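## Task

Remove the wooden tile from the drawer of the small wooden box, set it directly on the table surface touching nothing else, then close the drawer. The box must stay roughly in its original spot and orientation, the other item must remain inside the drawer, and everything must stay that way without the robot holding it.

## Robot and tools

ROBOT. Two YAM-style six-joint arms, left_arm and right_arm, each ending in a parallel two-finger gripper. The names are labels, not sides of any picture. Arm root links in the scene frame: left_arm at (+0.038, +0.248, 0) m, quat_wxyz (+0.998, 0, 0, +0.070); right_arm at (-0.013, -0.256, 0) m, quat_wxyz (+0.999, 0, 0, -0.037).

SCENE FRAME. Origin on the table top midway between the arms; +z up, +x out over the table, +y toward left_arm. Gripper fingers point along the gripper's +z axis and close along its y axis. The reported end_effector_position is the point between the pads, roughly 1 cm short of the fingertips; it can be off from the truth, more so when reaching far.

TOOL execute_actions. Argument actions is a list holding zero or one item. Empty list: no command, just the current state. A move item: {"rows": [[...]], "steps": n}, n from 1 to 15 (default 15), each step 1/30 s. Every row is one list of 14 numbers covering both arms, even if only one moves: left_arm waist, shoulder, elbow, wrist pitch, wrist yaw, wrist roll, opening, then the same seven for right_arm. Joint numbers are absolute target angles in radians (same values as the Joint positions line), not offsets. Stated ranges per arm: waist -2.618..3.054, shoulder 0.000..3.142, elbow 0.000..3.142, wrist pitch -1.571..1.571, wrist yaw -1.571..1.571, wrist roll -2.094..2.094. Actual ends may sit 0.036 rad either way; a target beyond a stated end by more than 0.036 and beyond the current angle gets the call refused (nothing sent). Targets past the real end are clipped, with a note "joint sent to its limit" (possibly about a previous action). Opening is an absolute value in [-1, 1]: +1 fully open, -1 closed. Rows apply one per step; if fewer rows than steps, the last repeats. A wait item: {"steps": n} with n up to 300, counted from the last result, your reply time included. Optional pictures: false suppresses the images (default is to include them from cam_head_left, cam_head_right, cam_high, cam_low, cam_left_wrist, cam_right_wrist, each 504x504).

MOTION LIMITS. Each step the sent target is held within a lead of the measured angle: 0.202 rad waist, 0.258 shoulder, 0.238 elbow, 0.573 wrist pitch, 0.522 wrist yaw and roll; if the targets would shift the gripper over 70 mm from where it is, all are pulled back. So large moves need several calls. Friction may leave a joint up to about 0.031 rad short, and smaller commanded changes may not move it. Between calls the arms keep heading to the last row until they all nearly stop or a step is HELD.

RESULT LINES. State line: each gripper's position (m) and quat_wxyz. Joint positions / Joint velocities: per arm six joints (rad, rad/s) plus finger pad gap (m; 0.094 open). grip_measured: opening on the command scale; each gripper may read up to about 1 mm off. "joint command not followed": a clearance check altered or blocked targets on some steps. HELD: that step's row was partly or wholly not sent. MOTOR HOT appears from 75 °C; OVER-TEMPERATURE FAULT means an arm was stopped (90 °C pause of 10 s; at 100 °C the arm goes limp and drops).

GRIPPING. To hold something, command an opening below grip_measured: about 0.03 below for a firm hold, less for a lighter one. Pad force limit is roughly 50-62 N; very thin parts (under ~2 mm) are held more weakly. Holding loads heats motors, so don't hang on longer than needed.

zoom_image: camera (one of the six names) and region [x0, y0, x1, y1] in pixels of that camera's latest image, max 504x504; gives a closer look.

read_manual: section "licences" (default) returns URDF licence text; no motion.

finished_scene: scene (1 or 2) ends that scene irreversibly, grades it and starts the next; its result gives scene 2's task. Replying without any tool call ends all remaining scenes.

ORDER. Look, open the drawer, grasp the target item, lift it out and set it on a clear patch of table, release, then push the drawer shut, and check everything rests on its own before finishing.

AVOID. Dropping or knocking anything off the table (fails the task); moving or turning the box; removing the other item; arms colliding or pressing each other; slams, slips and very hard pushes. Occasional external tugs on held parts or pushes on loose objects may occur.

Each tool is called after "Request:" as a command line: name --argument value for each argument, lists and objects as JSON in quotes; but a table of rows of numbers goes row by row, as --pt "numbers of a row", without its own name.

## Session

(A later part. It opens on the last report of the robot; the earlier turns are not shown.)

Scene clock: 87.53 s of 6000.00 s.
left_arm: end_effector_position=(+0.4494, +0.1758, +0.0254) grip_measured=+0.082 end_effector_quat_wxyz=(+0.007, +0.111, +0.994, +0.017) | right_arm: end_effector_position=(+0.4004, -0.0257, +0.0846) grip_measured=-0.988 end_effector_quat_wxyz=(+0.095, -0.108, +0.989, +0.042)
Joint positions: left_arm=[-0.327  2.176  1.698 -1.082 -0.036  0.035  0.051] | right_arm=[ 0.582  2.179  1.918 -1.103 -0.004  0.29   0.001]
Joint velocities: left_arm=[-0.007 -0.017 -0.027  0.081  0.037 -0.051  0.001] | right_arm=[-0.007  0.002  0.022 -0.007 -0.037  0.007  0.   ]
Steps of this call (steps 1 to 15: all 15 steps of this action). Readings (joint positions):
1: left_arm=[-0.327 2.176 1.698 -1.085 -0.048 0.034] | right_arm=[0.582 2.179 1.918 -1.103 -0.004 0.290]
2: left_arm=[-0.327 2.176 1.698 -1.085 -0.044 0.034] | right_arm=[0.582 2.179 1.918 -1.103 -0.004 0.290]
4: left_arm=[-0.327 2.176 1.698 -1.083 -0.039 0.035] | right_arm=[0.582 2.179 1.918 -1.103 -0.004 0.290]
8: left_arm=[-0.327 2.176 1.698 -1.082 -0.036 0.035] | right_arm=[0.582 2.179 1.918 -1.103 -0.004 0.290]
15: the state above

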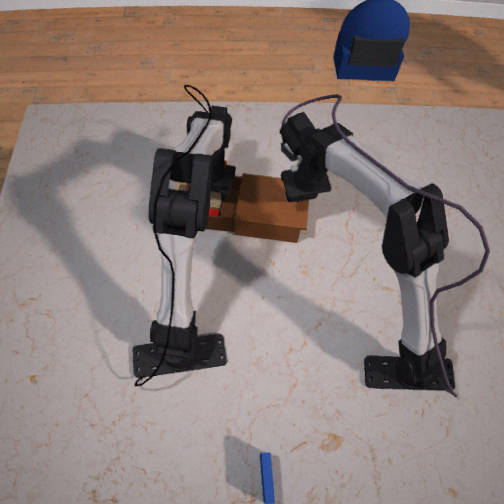

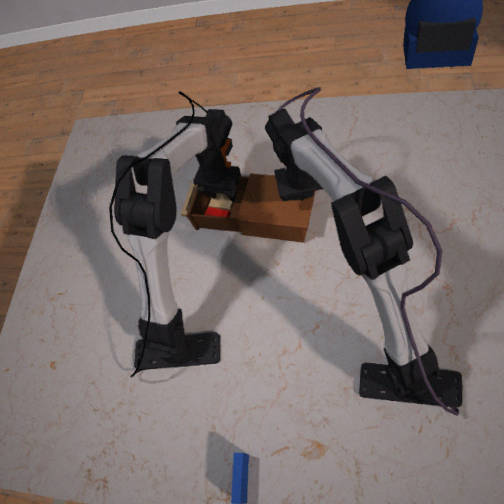

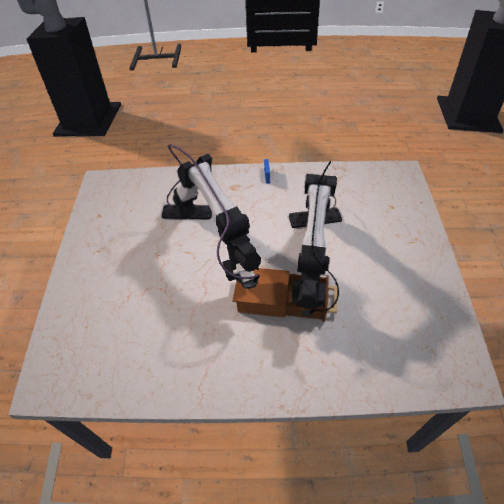

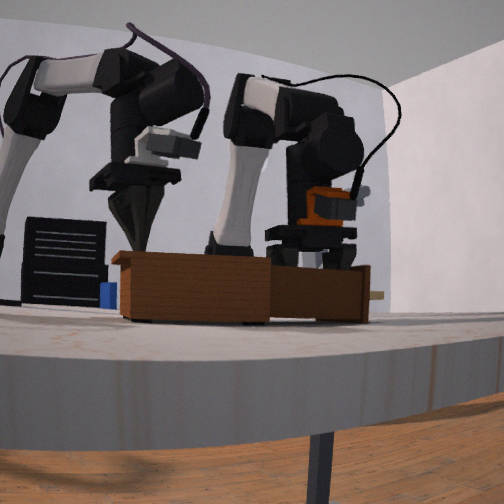

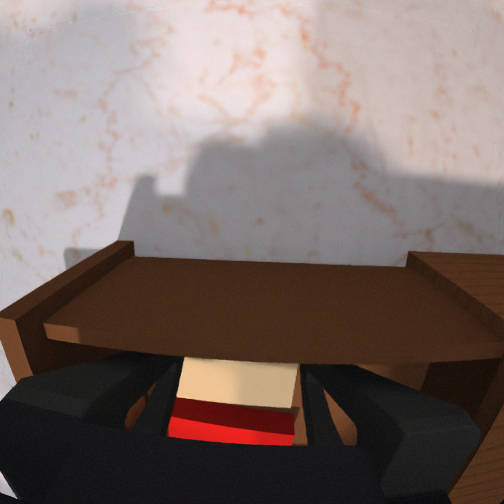

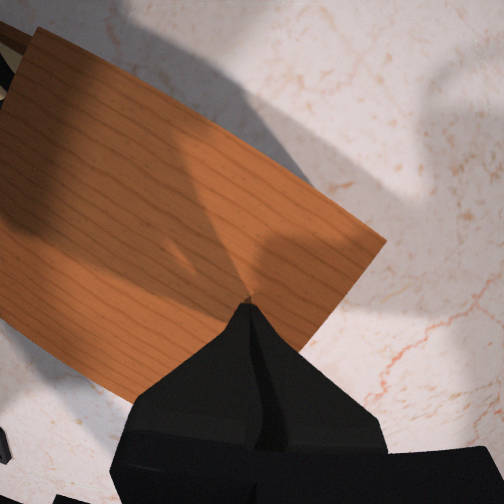

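Request:
execute_actions --actions '[{"rows":[[-0.33,2.18,1.69,-1.09,-0.02,0.02,-0.02,0.59,2.23,1.9,-1.1,0,0.3,-1]],"steps":10}]' --pictures false

Request:
execute_actions --actions '[{"rows":[[-0.33,2.15,1.71,-1.14,-0.02,0.02,-0.02,0.59,2.23,1.9,-1.1,0,0.3,-1],[-0.33,2.14,1.73,-1.17,-0.02,0.02,-0.02,0.59,2.23,1.9,-1.1,0,0.3,-1],[-0.33,2.13,1.75,-1.2,-0.02,0.02,-0.02,0.59,2.23,1.9,-1.1,0,0.3,-1],[-0.33,2.12,1.78,-1.23,-0.02,0.02,-0.02,0.59,2.23,1.9,-1.1,0,0.3,-1]]}]'

Scene clock: 97.70 s of 6000.00 s.
left_arm: end_effector_position=(+0.4490, +0.1752, +0.0253) grip_measured=-0.017 end_effector_quat_wxyz=(+0.006, +0.107, +0.994, +0.015) | right_arm: end_effector_position=(+0.4004, -0.0257, +0.0846) grip_measured=-0.988 end_effector_quat_wxyz=(+0.095, -0.108, +0.989, +0.042)
Joint positions: left_arm=[-0.327  2.176  1.698 -1.084 -0.032  0.027  0.046] | right_arm=[ 0.582  2.179  1.918 -1.103 -0.004  0.29   0.001]
Joint velocities: left_arm=[ 0.007  0.002 -0.002 -0.051 -0.051 -0.022 -0.001] | right_arm=[ 0.002  0.002  0.017  0.051  0.022 -0.037  0.   ]
Steps of this call (steps 1 to 15: the robot went on to your last target; steps 16 to 90: nothing new was sent; then 6.83 s passed at rest; steps 91 to 100: all 10 steps of this action). Readings (joint positions):
91: left_arm=[-0.327 2.176 1.698 -1.082 -0.036 0.034] | right_arm=[0.582 2.179 1.918 -1.103 -0.004 0.290]
92: left_arm=[-0.327 2.176 1.698 -1.083 -0.033 0.032] | right_arm=[0.582 2.179 1.918 -1.103 -0.004 0.290]
94: left_arm=[-0.327 2.176 1.698 -1.084 -0.032 0.029] | right_arm=[0.582 2.179 1.918 -1.103 -0.004 0.290]
98: left_arm=[-0.327 2.176 1.698 -1.084 -0.032 0.027] | right_arm=[0.582 2.179 1.918 -1.103 -0.004 0.290]
100: the state above

Scene clock: 98.20 s of 6000.00 s.
left_arm: end_effector_position=(+0.4370, +0.1771, +0.0580) grip_measured=-0.018 end_effector_quat_wxyz=(-0.009, +0.106, +0.994, +0.016) | right_arm: end_effector_position=(+0.4004, -0.0257, +0.0846) grip_measured=-0.988 end_effector_quat_wxyz=(+0.095, -0.108, +0.989, +0.042)
Joint positions: left_arm=[-0.327  2.131  1.758 -1.217 -0.03   0.025  0.046] | right_arm=[ 0.582  2.179  1.918 -1.103 -0.004  0.29   0.001]
Joint velocities: left_arm=[-0.012  0.002  0.012 -0.051 -0.007 -0.022  0.001] | right_arm=[ 0.007 -0.007 -0.032  0.007 -0.037 -0.007 -0.001]
Steps of this call (steps 1 to 15: all 15 steps of this action). Readings (joint positions):
1: left_arm=[-0.327 2.175 1.698 -1.086 -0.032 0.027] | right_arm=[0.582 2.179 1.918 -1.103 -0.004 0.290]
2: left_arm=[-0.327 2.173 1.698 -1.097 -0.031 0.027] | right_arm=[0.582 2.179 1.918 -1.103 -0.004 0.290]
4: left_arm=[-0.327 2.169 1.710 -1.140 -0.031 0.026] | right_arm=[0.582 2.179 1.918 -1.103 -0.004 0.290]
8: left_arm=[-0.327 2.144 1.749 -1.191 -0.030 0.026] | right_arm=[0.582 2.179 1.918 -1.103 -0.004 0.290]
15: the state above

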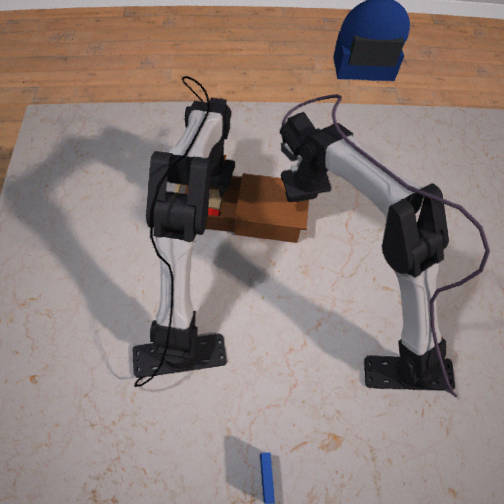

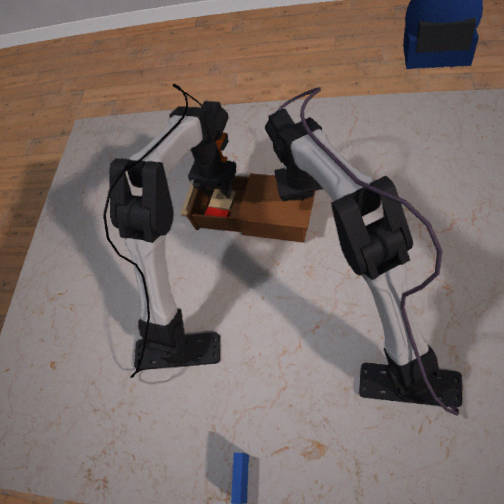

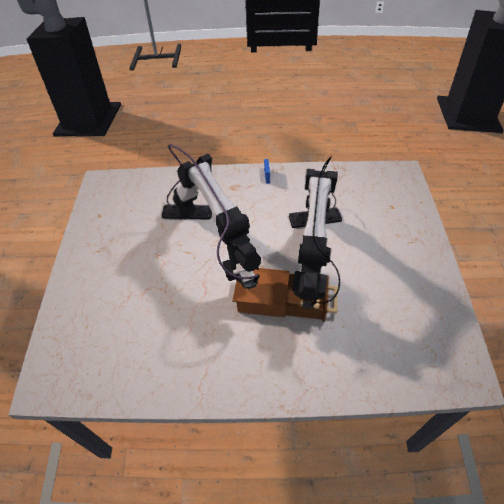

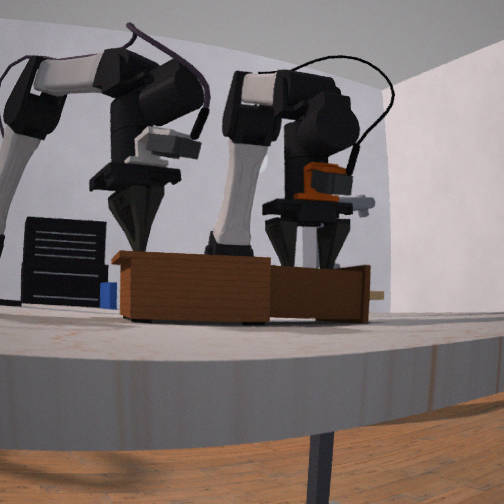

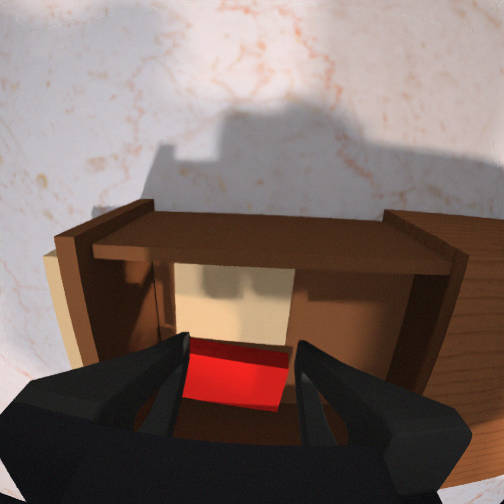

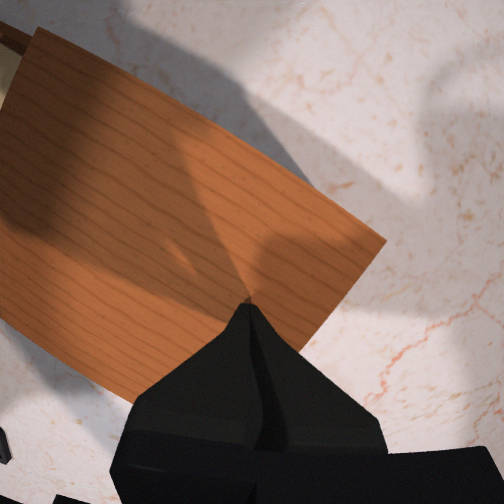

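Request:
execute_actions --actions '[{"rows":[[-0.31,2.135,1.66,-1.08,-0.04,0.02,0.4,0.59,2.23,1.9,-1.1,0,0.3,-1]]}]' --pictures false

Request:
execute_actions --actions '[{"rows":[[-0.31,2.165,1.61,-1.02,-0.04,0.02,0.4,0.59,2.23,1.9,-1.1,0,0.3,-1]]}]'

Request:
execute_actions --actions '[{"rows":[[-0.31,2.165,1.61,-1.02,-0.02,0.02,0.1,0.59,2.23,1.9,-1.1,0,0.3,-1]]}]' --pictures false

Scene clock: 111.30 s of 6000.00 s.
left_arm: end_effector_position=(+0.4436, +0.1802, +0.0364) grip_measured=+0.398 end_effector_quat_wxyz=(+0.010, +0.101, +0.995, +0.015) | right_arm: end_effector_position=(+0.4004, -0.0257, +0.0846) grip_measured=-0.988 end_effector_quat_wxyz=(+0.095, -0.108, +0.989, +0.042)
Joint positions: left_arm=[-0.317  2.134  1.676 -1.096 -0.031  0.025  0.066] | right_arm=[ 0.582  2.179  1.918 -1.103 -0.004  0.29   0.001]
Joint velocities: left_arm=[-0.007 -0.012  0.012  0.051 -0.022  0.095  0.   ] | right_arm=[-0.022  0.002 -0.002  0.051 -0.022 -0.051  0.001]
Steps of this call (steps 1 to 15: the robot went on to your last target; steps 16 to 90: nothing new was sent; then 9.60 s passed at rest; steps 91 to 105: all 15 steps of this action). Readings (joint positions):
91: left_arm=[-0.326 2.129 1.746 -1.207 -0.030 0.025] | right_arm=[0.582 2.179 1.918 -1.103 -0.004 0.290]
92: left_arm=[-0.325 2.127 1.727 -1.179 -0.030 0.025] | right_arm=[0.582 2.179 1.918 -1.103 -0.004 0.290]
94: left_arm=[-0.322 2.129 1.694 -1.147 -0.030 0.025] | right_arm=[0.582 2.179 1.918 -1.103 -0.004 0.290]
98: left_arm=[-0.317 2.134 1.676 -1.119 -0.031 0.025] | right_arm=[0.582 2.179 1.918 -1.103 -0.004 0.290]
105: the state above

Scene clock: 111.80 s of 6000.00 s.
left_arm: end_effector_position=(+0.4431, +0.1807, +0.0237) grip_measured=+0.398 end_effector_quat_wxyz=(+0.009, +0.099, +0.995, +0.018) | right_arm: end_effector_position=(+0.4004, -0.0257, +0.0846) grip_measured=-0.988 end_effector_quat_wxyz=(+0.095, -0.108, +0.989, +0.042)
Joint positions: left_arm=[-0.319  2.145  1.642 -1.052 -0.038  0.019  0.066] | right_arm=[ 0.582  2.179  1.918 -1.103 -0.004  0.29   0.001]
Joint velocities: left_arm=[-0.002 -0.002  0.022  0.022 -0.051  0.051 -0.001] | right_arm=[-0.022  0.002 -0.007 -0.081  0.007  0.007  0.   ]
Steps of this call (steps 1 to 15: all 15 steps of this action). Readings (joint positions):
1: left_arm=[-0.317 2.135 1.669 -1.086 -0.031 0.025] | right_arm=[0.582 2.179 1.918 -1.103 -0.004 0.290]
2: left_arm=[-0.317 2.135 1.660 -1.072 -0.031 0.025] | right_arm=[0.582 2.179 1.918 -1.103 -0.004 0.290]
4: left_arm=[-0.317 2.144 1.643 -1.056 -0.031 0.024] | right_arm=[0.582 2.179 1.918 -1.103 -0.004 0.290]
8: left_arm=[-0.319 2.145 1.642 -1.052 -0.038 0.020] | right_arm=[0.582 2.179 1.918 -1.103 -0.004 0.290]
15: the state above

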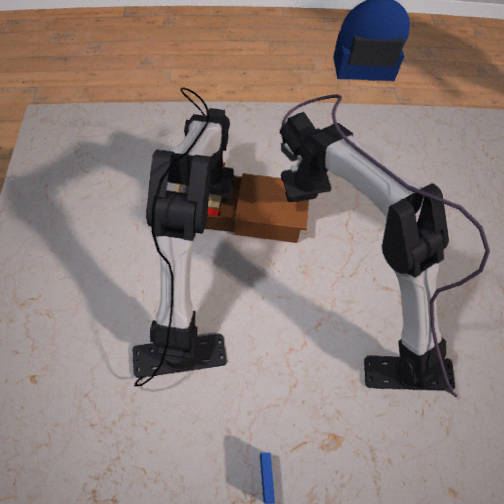

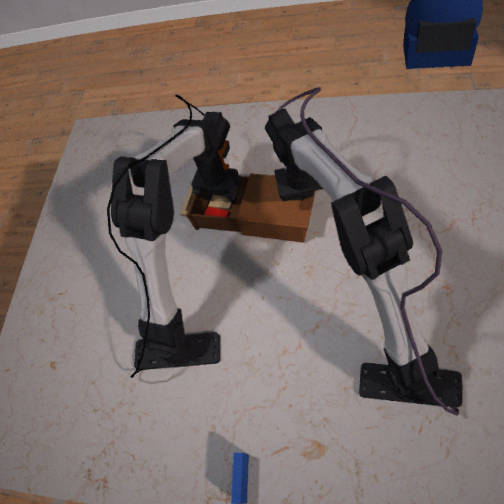

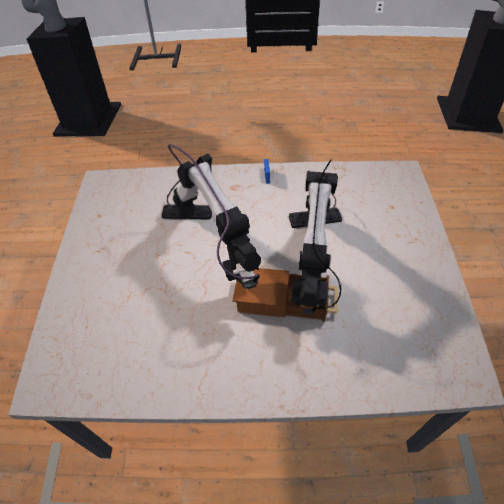

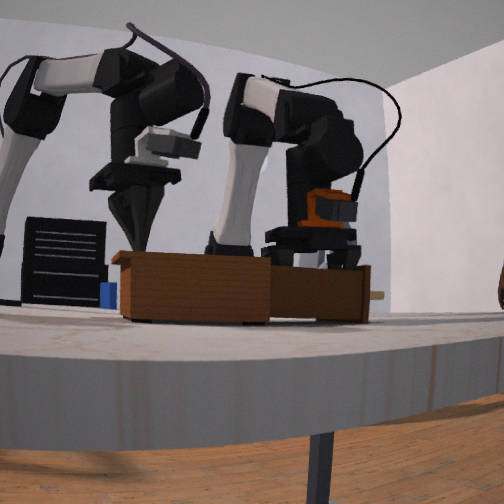

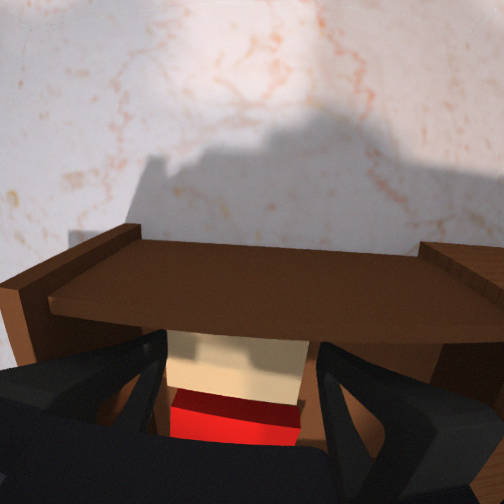

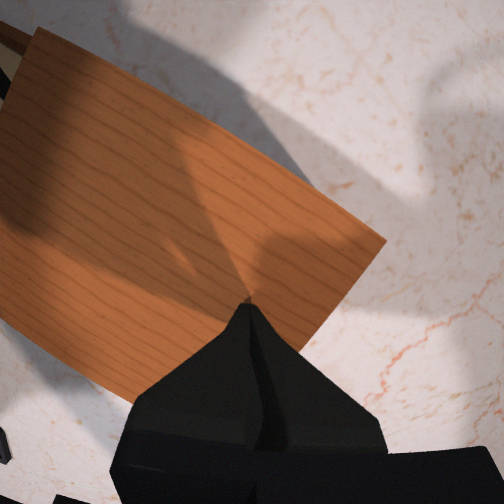

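Scene clock: 112.30 s of 6000.00 s.
left_arm: end_effector_position=(+0.4436, +0.1808, +0.0237) grip_measured=+0.105 end_effector_quat_wxyz=(+0.010, +0.098, +0.995, +0.016) | right_arm: end_effector_position=(+0.4004, -0.0257, +0.0846) grip_measured=-0.988 end_effector_quat_wxyz=(+0.095, -0.108, +0.989, +0.042)
Joint positions: left_arm=[-0.317  2.145  1.642 -1.05  -0.034  0.019  0.052] | right_arm=[ 0.582  2.179  1.918 -1.103 -0.004  0.29   0.001]
Joint velocities: left_arm=[-0.007 -0.012 -0.002 -0.007  0.037  0.051  0.002] | right_arm=[-0.002 -0.007 -0.002  0.022  0.007 -0.022 -0.   ]
Steps of this call (steps 1 to 15: all 15 steps of this action). Readings (joint positions):
1: left_arm=[-0.319 2.145 1.642 -1.052 -0.042 0.019] | right_arm=[0.582 2.179 1.918 -1.103 -0.004 0.290]
2: left_arm=[-0.317 2.145 1.642 -1.051 -0.038 0.019] | right_arm=[0.582 2.179 1.918 -1.103 -0.004 0.290]
4: left_arm=[-0.317 2.145 1.642 -1.050 -0.035 0.019] | right_arm=[0.582 2.179 1.918 -1.103 -0.004 0.290]
8: left_arm=[-0.317 2.145 1.642 -1.050 -0.034 0.019] | right_arm=[0.582 2.179 1.918 -1.103 -0.004 0.290]
15: the state above

Request:
execute_actions --actions '[{"rows":[[-0.317,2.15,1.64,-1.06,0,0.02,-0.2,0.59,2.26,1.88,-1.1,0,0.3,-1],[-0.317,2.15,1.64,-1.06,0,0.02,-0.2,0.59,2.26,1.88,-1.1,0,0.3,-1],[-0.317,2.15,1.64,-1.06,0,0.02,-0.2,0.59,2.26,1.88,-1.1,0,0.3,-1],[-0.317,2.18,1.61,-1.06,0,0.02,-0.2,0.59,2.26,1.88,-1.1,0,0.3,-1]],"steps":12}]' --pictures false

Request:
execute_actions --actions '[{"rows":[[-0.36,2.18,1.61,-1.06,0.05,0,-0.2,0.59,2.26,1.88,-1.1,0,0.3,-1]]}]' --pictures false

Request:
execute_actions --actions '[{"rows":[[-0.335,2.1,1.68,-1.12,0,0,0.35,0.59,2.23,1.9,-1.1,0,0.3,-1]]}]'

Scene clock: 127.50 s of 6000.00 s.
left_arm: end_effector_position=(+0.4417, +0.1751, +0.0251) grip_measured=-0.197 end_effector_quat_wxyz=(+0.008, +0.100, +0.995, +0.005) | right_arm: end_effector_position=(+0.4004, -0.0257, +0.0846) grip_measured=-0.988 end_effector_quat_wxyz=(+0.095, -0.108, +0.989, +0.042)
Joint positions: left_arm=[-0.322  2.142  1.642 -1.055 -0.011  0.019  0.038] | right_arm=[ 0.582  2.179  1.918 -1.103 -0.004  0.29   0.001]
Joint velocities: left_arm=[-0.012  0.007 -0.022 -0.066  0.022 -0.051  0.001] | right_arm=[ 0.012 -0.012 -0.037  0.022 -0.081 -0.022 -0.001]
Steps of this call (steps 1 to 15: the robot went on to your last target; steps 16 to 90: nothing new was sent; then 11.80 s passed at rest; steps 91 to 102: all 12 steps of this action). Readings (joint positions):
91: left_arm=[-0.317 2.144 1.642 -1.052 -0.026 0.019] | right_arm=[0.582 2.179 1.918 -1.103 -0.004 0.290]
92: left_arm=[-0.320 2.138 1.642 -1.053 -0.014 0.019] | right_arm=[0.582 2.179 1.918 -1.103 -0.004 0.290]
94: left_arm=[-0.322 2.141 1.642 -1.055 -0.011 0.019] | right_arm=[0.582 2.179 1.918 -1.103 -0.004 0.290]
98: left_arm=[-0.322 2.142 1.642 -1.055 -0.011 0.019] | right_arm=[0.582 2.179 1.918 -1.103 -0.004 0.290]
102: the state above

Scene clock: 128.00 s of 6000.00 s.
left_arm: end_effector_position=(+0.4411, +0.1718, +0.0251) grip_measured=-0.197 end_effector_quat_wxyz=(+0.009, +0.100, +0.995, +0.010) | right_arm: end_effector_position=(+0.4004, -0.0257, +0.0846) grip_measured=-0.988 end_effector_quat_wxyz=(+0.095, -0.108, +0.989, +0.042)
Joint positions: left_arm=[-0.334  2.142  1.642 -1.055 -0.021  0.006  0.038] | right_arm=[ 0.582  2.179  1.918 -1.103 -0.004  0.29   0.001]
Joint velocities: left_arm=[ 0.002 -0.002 -0.002 -0.051 -0.022 -0.007 -0.001] | right_arm=[ 0.012 -0.007 -0.002 -0.037  0.022 -0.051 -0.001]
Steps of this call (steps 1 to 15: all 15 steps of this action). Readings (joint positions):
1: left_arm=[-0.323 2.142 1.642 -1.055 -0.010 0.017] | right_arm=[0.582 2.179 1.918 -1.103 -0.004 0.290]
2: left_arm=[-0.326 2.142 1.642 -1.055 -0.014 0.015] | right_arm=[0.582 2.179 1.918 -1.103 -0.004 0.290]
4: left_arm=[-0.330 2.142 1.642 -1.055 -0.018 0.011] | right_arm=[0.582 2.179 1.918 -1.103 -0.004 0.290]
8: left_arm=[-0.334 2.142 1.642 -1.055 -0.021 0.008] | right_arm=[0.582 2.179 1.918 -1.103 -0.004 0.290]
15: the state above

Scene clock: 128.50 s of 6000.00 s.
left_arm: end_effector_position=(+0.4320, +0.1717, +0.0367) grip_measured=+0.348 end_effector_quat_wxyz=(-0.003, +0.100, +0.995, +0.005) | right_arm: end_effector_position=(+0.4004, -0.0257, +0.0846) grip_measured=-0.988 end_effector_quat_wxyz=(+0.095, -0.108, +0.989, +0.042)
Joint positions: left_arm=[-0.334  2.118  1.653 -1.113 -0.01   0.005  0.063] | right_arm=[ 0.582  2.179  1.918 -1.103 -0.004  0.29   0.001]
Joint velocities: left_arm=[-0.017 -0.007 -0.007 -0.007 -0.051 -0.051 -0.001] | right_arm=[-0.002 -0.002 -0.007  0.007 -0.066  0.037 -0.   ]
Steps of this call (steps 1 to 15: all 15 steps of this action). Readings (joint positions):
1: left_arm=[-0.334 2.138 1.644 -1.059 -0.019 0.006] | right_arm=[0.582 2.179 1.918 -1.103 -0.004 0.290]
2: left_arm=[-0.334 2.136 1.646 -1.070 -0.016 0.006] | right_arm=[0.582 2.179 1.918 -1.103 -0.004 0.290]
4: left_arm=[-0.334 2.127 1.648 -1.088 -0.014 0.005] | right_arm=[0.582 2.179 1.918 -1.103 -0.004 0.290]
8: left_arm=[-0.334 2.118 1.653 -1.104 -0.011 0.005] | right_arm=[0.582 2.179 1.918 -1.103 -0.004 0.290]
15: the state above

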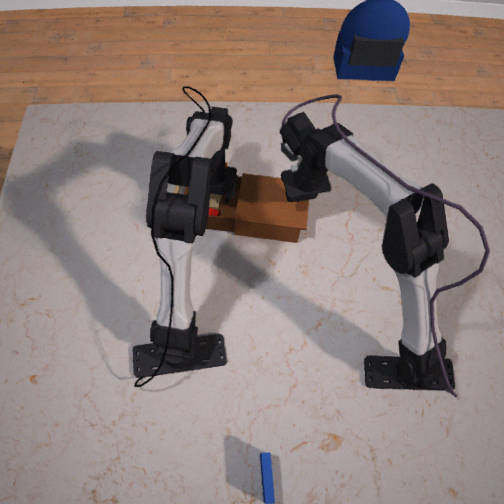

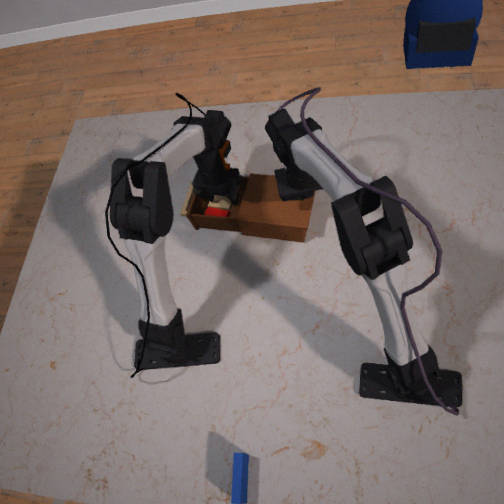

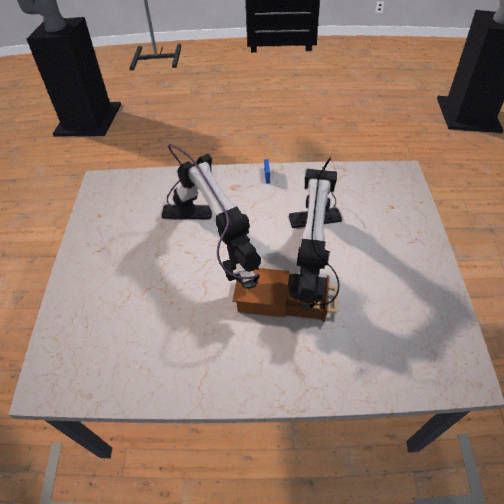

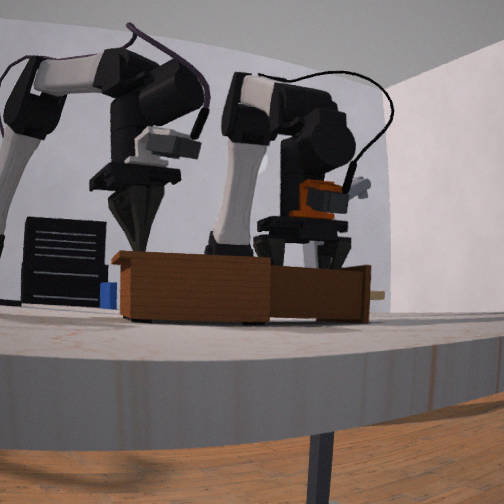

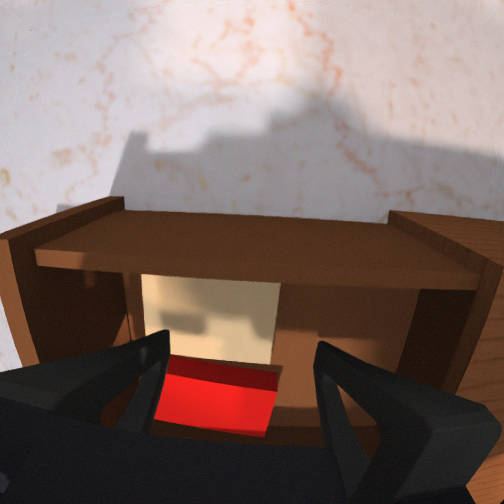

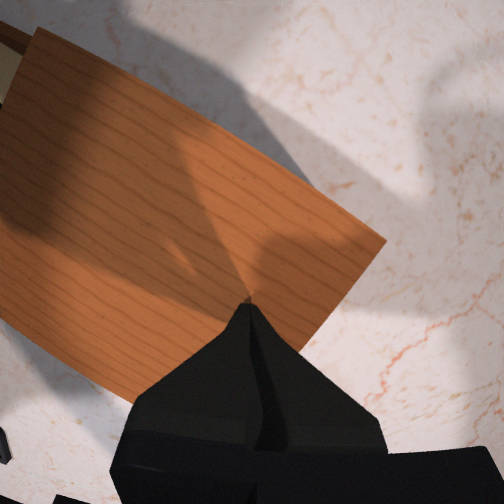

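Request:
execute_actions --actions '[{"rows":[[-0.285,2.12,1.65,-1.06,0,0.03,-0.7,0.59,2.26,1.88,-1.1,0,0.3,-1]],"steps":12}]' --pictures false

Request:
execute_actions --actions '[{"rows":[[-0.285,2.18,1.62,-1.05,0,0.03,-0.7,0.59,2.26,1.88,-1.1,0,0.3,-1]],"steps":12}]' --pictures false

Request:
execute_actions --actions '[{"rows":[[-0.36,2.185,1.62,-1.05,0.07,0,-0.7,0.59,2.26,1.88,-1.1,0,0.3,-1]]}]' --pictures false

Request:
execute_actions --actions '[{"rows":[[-0.335,2.095,1.67,-1.08,0,0,-0.7,0.59,2.23,1.9,-1.1,0,0.3,-1],[-0.335,2.095,1.67,-1.08,0,0,-0.7,0.59,2.23,1.9,-1.1,0,0.3,-1],[-0.335,2.095,1.67,-1.08,0,0,-0.7,0.59,2.23,1.9,-1.1,0,0.3,-1],[-0.335,2.095,1.67,-1.08,0,0,0.38,0.59,2.23,1.9,-1.1,0,0.3,-1]]}]'

Scene clock: 145.60 s of 6000.00 s.
left_arm: end_effector_position=(+0.4448, +0.1896, +0.0368) grip_measured=-0.698 end_effector_quat_wxyz=(+0.016, +0.084, +0.996, +0.002) | right_arm: end_effector_position=(+0.4004, -0.0257, +0.0846) grip_measured=-0.988 end_effector_quat_wxyz=(+0.095, -0.108, +0.989, +0.042)
Joint positions: left_arm=[-0.283  2.118  1.653 -1.074 -0.006  0.024  0.014] | right_arm=[ 0.582  2.179  1.918 -1.103 -0.004  0.29   0.001]
Joint velocities: left_arm=[-0.002 -0.017 -0.007 -0.007 -0.081  0.037 -0.   ] | right_arm=[-0.002 -0.007 -0.012  0.095  0.007 -0.007  0.001]
Steps of this call (steps 1 to 15: the robot went on to your last target; steps 16 to 90: nothing new was sent; then 13.70 s passed at rest; steps 91 to 102: all 12 steps of this action). Readings (joint positions):
91: left_arm=[-0.331 2.118 1.653 -1.111 -0.008 0.008] | right_arm=[0.582 2.179 1.918 -1.103 -0.004 0.290]
92: left_arm=[-0.325 2.118 1.653 -1.104 -0.006 0.012] | right_arm=[0.582 2.179 1.918 -1.103 -0.004 0.290]
94: left_arm=[-0.307 2.118 1.653 -1.091 -0.006 0.017] | right_arm=[0.582 2.179 1.918 -1.103 -0.004 0.290]
98: left_arm=[-0.284 2.118 1.653 -1.078 -0.006 0.021] | right_arm=[0.582 2.179 1.918 -1.103 -0.004 0.290]
102: the state above

Scene clock: 146.00 s of 6000.00 s.
left_arm: end_effector_position=(+0.4454, +0.1896, +0.0257) grip_measured=-0.698 end_effector_quat_wxyz=(+0.008, +0.085, +0.996, +0.002) | right_arm: end_effector_position=(+0.4004, -0.0257, +0.0846) grip_measured=-0.988 end_effector_quat_wxyz=(+0.095, -0.108, +0.989, +0.042)
Joint positions: left_arm=[-0.283  2.147  1.653 -1.061 -0.006  0.025  0.014] | right_arm=[ 0.582  2.179  1.918 -1.103 -0.004  0.29   0.001]
Joint velocities: left_arm=[-0.017 -0.017 -0.017  0.022  0.051 -0.022 -0.001] | right_arm=[ 0.012 -0.012 -0.007  0.022  0.081 -0.022 -0.   ]
Steps of this call (steps 1 to 12: all 12 steps of this action). Readings (joint positions):
1: left_arm=[-0.283 2.123 1.653 -1.073 -0.006 0.024] | right_arm=[0.582 2.179 1.918 -1.103 -0.004 0.290]
2: left_arm=[-0.283 2.129 1.653 -1.068 -0.006 0.024] | right_arm=[0.582 2.179 1.918 -1.103 -0.004 0.290]
4: left_arm=[-0.283 2.148 1.653 -1.066 -0.005 0.024] | right_arm=[0.582 2.179 1.918 -1.103 -0.004 0.290]
8: left_arm=[-0.283 2.147 1.653 -1.061 -0.006 0.025] | right_arm=[0.582 2.179 1.918 -1.103 -0.004 0.290]
12: the state above

Scene clock: 146.50 s of 6000.00 s.
left_arm: end_effector_position=(+0.4428, +0.1722, +0.0257) grip_measured=-0.699 end_effector_quat_wxyz=(+0.009, +0.098, +0.995, +0.007) | right_arm: end_effector_position=(+0.4004, -0.0257, +0.0846) grip_measured=-0.988 end_effector_quat_wxyz=(+0.095, -0.108, +0.989, +0.042)
Joint positions: left_arm=[-0.33   2.147  1.653 -1.06  -0.016  0.006  0.014] | right_arm=[ 0.582  2.179  1.918 -1.103 -0.004  0.29   0.001]
Joint velocities: left_arm=[-0.012 -0.002  0.007 -0.081 -0.051 -0.081  0.   ] | right_arm=[-0.027 -0.022 -0.002  0.066  0.022  0.007  0.001]
Steps of this call (steps 1 to 15: all 15 steps of this action). Readings (joint positions):
1: left_arm=[-0.288 2.147 1.653 -1.061 -0.005 0.022] | right_arm=[0.582 2.179 1.918 -1.103 -0.004 0.290]
2: left_arm=[-0.294 2.147 1.653 -1.061 -0.007 0.018] | right_arm=[0.582 2.179 1.918 -1.103 -0.004 0.290]
4: left_arm=[-0.312 2.147 1.653 -1.061 -0.009 0.013] | right_arm=[0.582 2.179 1.918 -1.103 -0.004 0.290]
8: left_arm=[-0.330 2.147 1.653 -1.060 -0.016 0.008] | right_arm=[0.582 2.179 1.918 -1.103 -0.004 0.290]
15: the state above

Scene clock: 147.00 s of 6000.00 s.
left_arm: end_effector_position=(+0.4421, +0.1714, +0.0395) grip_measured=+0.378 end_effector_quat_wxyz=(+0.019, +0.098, +0.995, +0.003) | right_arm: end_effector_position=(+0.4004, -0.0257, +0.0846) grip_measured=-0.988 end_effector_quat_wxyz=(+0.095, -0.108, +0.989, +0.042)
Joint positions: left_arm=[-0.33   2.112  1.653 -1.075 -0.01   0.005  0.065] | right_arm=[ 0.582  2.179  1.918 -1.103 -0.004  0.29   0.001]
Joint velocities: left_arm=[-0.002 -0.002  0.012  0.095 -0.051  0.022 -0.   ] | right_arm=[-0.002  0.007  0.022 -0.037 -0.022 -0.154 -0.   ]
Steps of this call (steps 1 to 15: all 15 steps of this action). Readings (joint positions):
1: left_arm=[-0.330 2.140 1.653 -1.060 -0.017 0.006] | right_arm=[0.582 2.179 1.918 -1.103 -0.004 0.290]
2: left_arm=[-0.330 2.136 1.653 -1.066 -0.016 0.006] | right_arm=[0.582 2.179 1.918 -1.103 -0.004 0.290]
4: left_arm=[-0.330 2.124 1.653 -1.070 -0.013 0.005] | right_arm=[0.582 2.179 1.918 -1.103 -0.004 0.290]
8: left_arm=[-0.330 2.112 1.653 -1.072 -0.011 0.005] | right_arm=[0.582 2.179 1.918 -1.103 -0.004 0.290]
15: the state above

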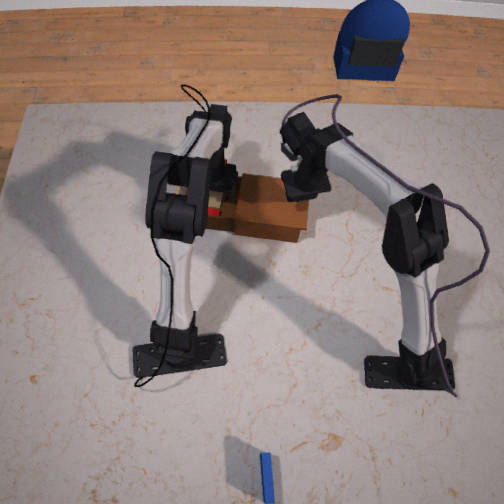

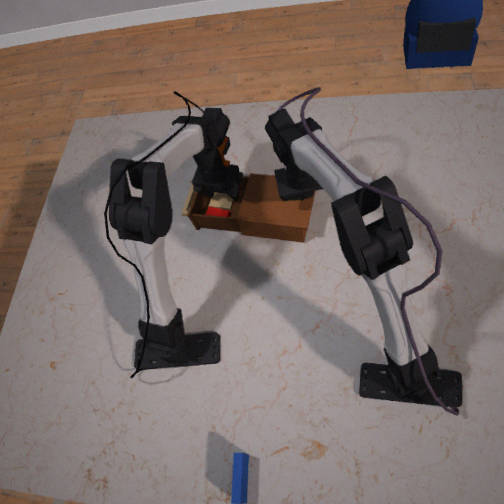

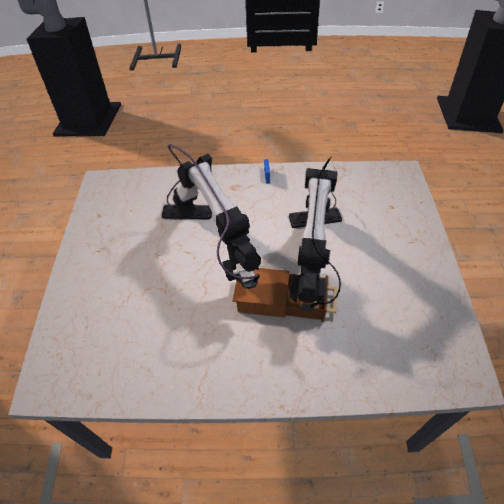

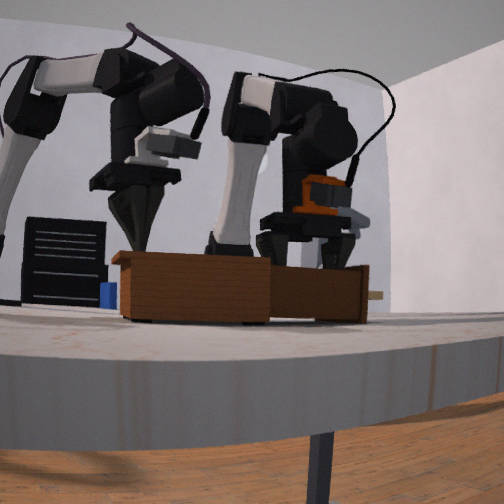

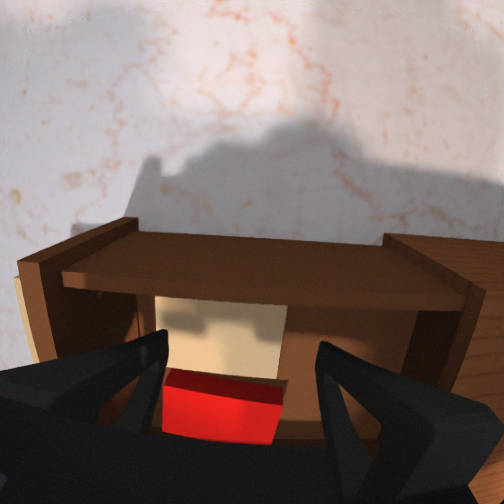

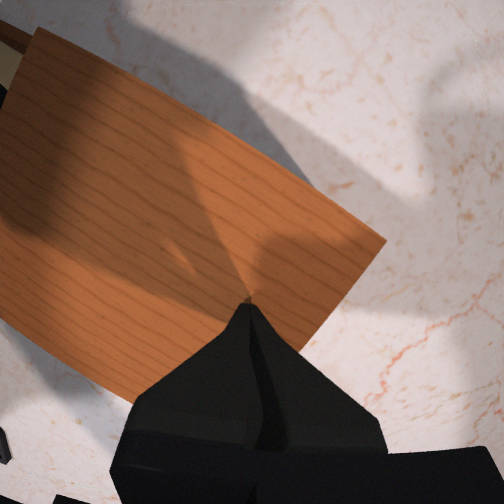

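Request:
execute_actions --actions '[{"rows":[[-0.335,2.11,1.65,-1.08,-0.03,0,-1,0.59,2.25,1.9,-1.1,0,0.3,-1],[-0.34,2.11,1.65,-1.08,-0.08,0,-1,0.59,2.25,1.9,-1.1,0,0.3,-1],[-0.345,2.12,1.65,-1.08,-0.15,0,-1,0.59,2.25,1.9,-1.1,0,0.3,-1],[-0.355,2.13,1.65,-1.07,-0.22,0,-1,0.59,2.25,1.9,-1.1,0,0.3,-1],[-0.355,2.15,1.65,-1.06,-0.33,-0.02,-1,0.59,2.25,1.9,-1.1,0,0.3,-1]]}]' --pictures false

Request:
execute_actions --actions '[{"rows":[[-0.355,2.175,1.62,-1.04,-0.35,-0.02,-1,0.59,2.25,1.9,-1.1,0,0.3,-1]]}]' --pictures false

Request:
execute_actions --actions '[{"rows":[[-0.355,2.205,1.6,-1.02,-0.35,-0.02,-1,0.59,2.25,1.9,-1.1,0,0.3,-1]]}]'

Scene clock: 163.97 s of 6000.00 s.
left_arm: end_effector_position=(+0.4491, +0.2118, +0.0348) grip_measured=-0.987 end_effector_quat_wxyz=(+0.021, +0.096, +0.984, +0.147) | right_arm: end_effector_position=(+0.4004, -0.0257, +0.0846) grip_measured=-0.988 end_effector_quat_wxyz=(+0.095, -0.108, +0.989, +0.042)
Joint positions: left_arm=[-0.349  2.143  1.653 -1.071 -0.298 -0.013  0.001] | right_arm=[ 0.582  2.179  1.918 -1.103 -0.004  0.29   0.001]
Joint velocities: left_arm=[-0.007  0.007 -0.007  0.022 -0.227 -0.051  0.001] | right_arm=[0.022 0.007 0.002 0.007 0.081 0.051 0.001]
Steps of this call (steps 1 to 15: the robot went on to your last target; steps 16 to 90: nothing new was sent; then 13.47 s passed at rest; steps 91 to 105: all 15 steps of this action). Readings (joint positions):
91: left_arm=[-0.330 2.112 1.653 -1.075 -0.011 0.005] | right_arm=[0.582 2.179 1.918 -1.103 -0.004 0.290]
92: left_arm=[-0.330 2.112 1.653 -1.075 -0.019 0.005] | right_arm=[0.582 2.179 1.918 -1.103 -0.004 0.290]
94: left_arm=[-0.334 2.112 1.653 -1.075 -0.068 0.005] | right_arm=[0.582 2.179 1.918 -1.103 -0.004 0.290]
98: left_arm=[-0.347 2.129 1.653 -1.072 -0.214 -0.006] | right_arm=[0.582 2.179 1.918 -1.103 -0.004 0.290]
105: the state above

Scene clock: 164.47 s of 6000.00 s.
left_arm: end_effector_position=(+0.4493, +0.2185, +0.0251) grip_measured=-0.987 end_effector_quat_wxyz=(+0.016, +0.097, +0.981, +0.167) | right_arm: end_effector_position=(+0.4004, -0.0257, +0.0846) grip_measured=-0.988 end_effector_quat_wxyz=(+0.095, -0.108, +0.989, +0.042)
Joint positions: left_arm=[-0.349  2.166  1.641 -1.052 -0.338 -0.014  0.001] | right_arm=[ 0.582  2.179  1.918 -1.103 -0.004  0.29   0.001]
Joint velocities: left_arm=[ 0.002 -0.012 -0.027  0.051 -0.022 -0.022 -0.002] | right_arm=[-0.002  0.002 -0.002 -0.066  0.051 -0.022 -0.   ]
Steps of this call (steps 1 to 15: all 15 steps of this action). Readings (joint positions):
1: left_arm=[-0.349 2.145 1.653 -1.070 -0.305 -0.013] | right_arm=[0.582 2.179 1.918 -1.103 -0.004 0.290]
2: left_arm=[-0.349 2.148 1.653 -1.066 -0.312 -0.013] | right_arm=[0.582 2.179 1.918 -1.103 -0.004 0.290]
4: left_arm=[-0.349 2.156 1.653 -1.060 -0.322 -0.014] | right_arm=[0.582 2.179 1.918 -1.103 -0.004 0.290]
8: left_arm=[-0.349 2.165 1.643 -1.053 -0.332 -0.014] | right_arm=[0.582 2.179 1.918 -1.103 -0.004 0.290]
15: the state above

Scene clock: 164.97 s of 6000.00 s.
left_arm: end_effector_position=(+0.4489, +0.2185, +0.0188) grip_measured=-0.987 end_effector_quat_wxyz=(+0.013, +0.100, +0.980, +0.174) | right_arm: end_effector_position=(+0.4004, -0.0257, +0.0846) grip_measured=-0.988 end_effector_quat_wxyz=(+0.095, -0.108, +0.989, +0.042)
Joint positions: left_arm=[-0.354  2.179  1.632 -1.039 -0.351 -0.014  0.001] | right_arm=[ 0.582  2.179  1.918 -1.103 -0.004  0.29   0.001]
Joint velocities: left_arm=[ 0.012 -0.022  0.017 -0.007 -0.007  0.007  0.001] | right_arm=[ 0.017 -0.007  0.007  0.066  0.007 -0.007 -0.   ]
Steps of this call (steps 1 to 15: all 15 steps of this action). Readings (joint positions):
1: left_arm=[-0.349 2.168 1.639 -1.049 -0.338 -0.014] | right_arm=[0.582 2.179 1.918 -1.103 -0.004 0.290]
2: left_arm=[-0.349 2.170 1.636 -1.044 -0.339 -0.014] | right_arm=[0.582 2.179 1.918 -1.103 -0.004 0.290]
4: left_arm=[-0.350 2.179 1.632 -1.039 -0.343 -0.014] | right_arm=[0.582 2.179 1.918 -1.103 -0.004 0.290]
8: left_arm=[-0.354 2.179 1.632 -1.039 -0.351 -0.014] | right_arm=[0.582 2.179 1.918 -1.103 -0.004 0.290]
15: the state above

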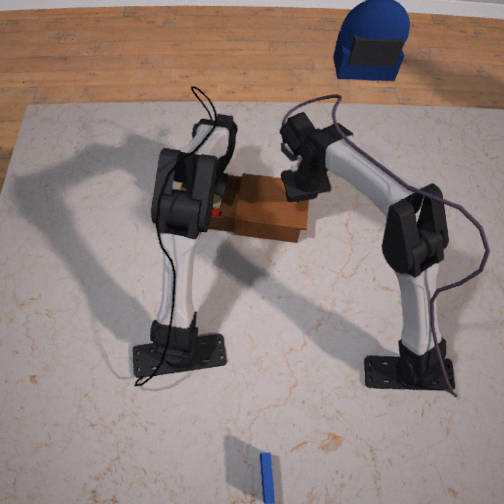

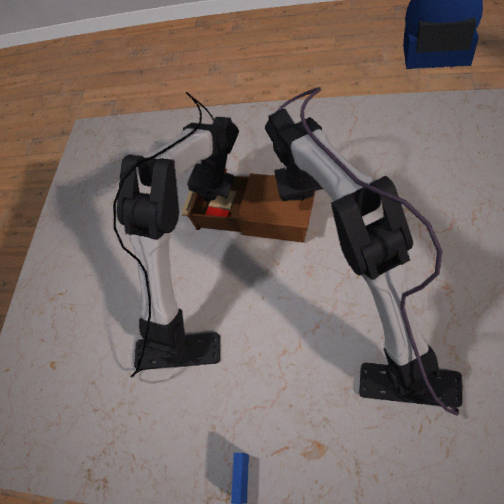

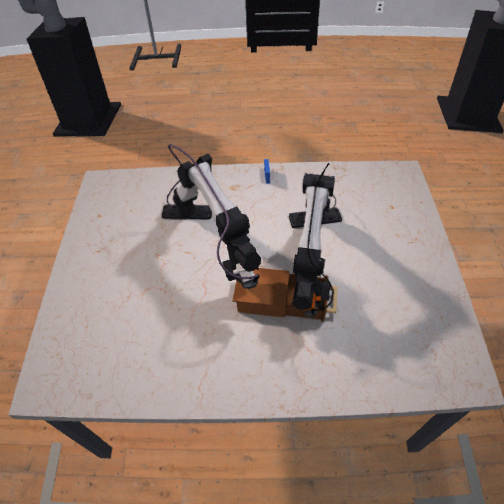

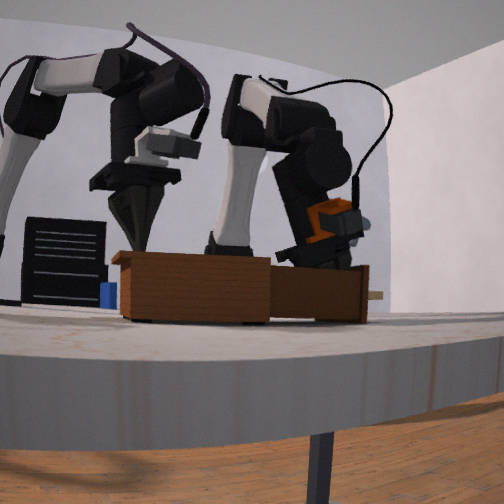

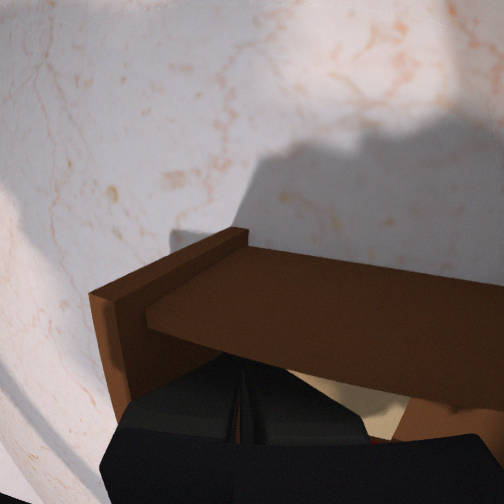

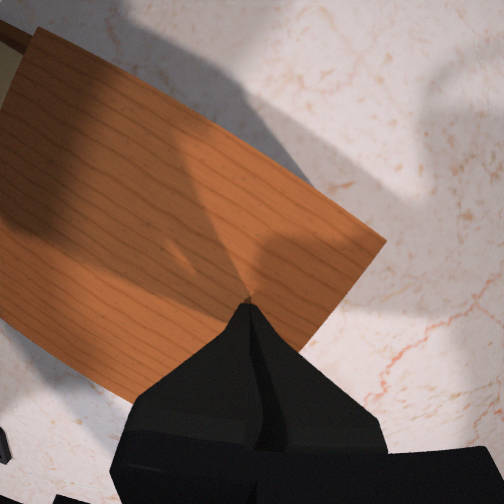

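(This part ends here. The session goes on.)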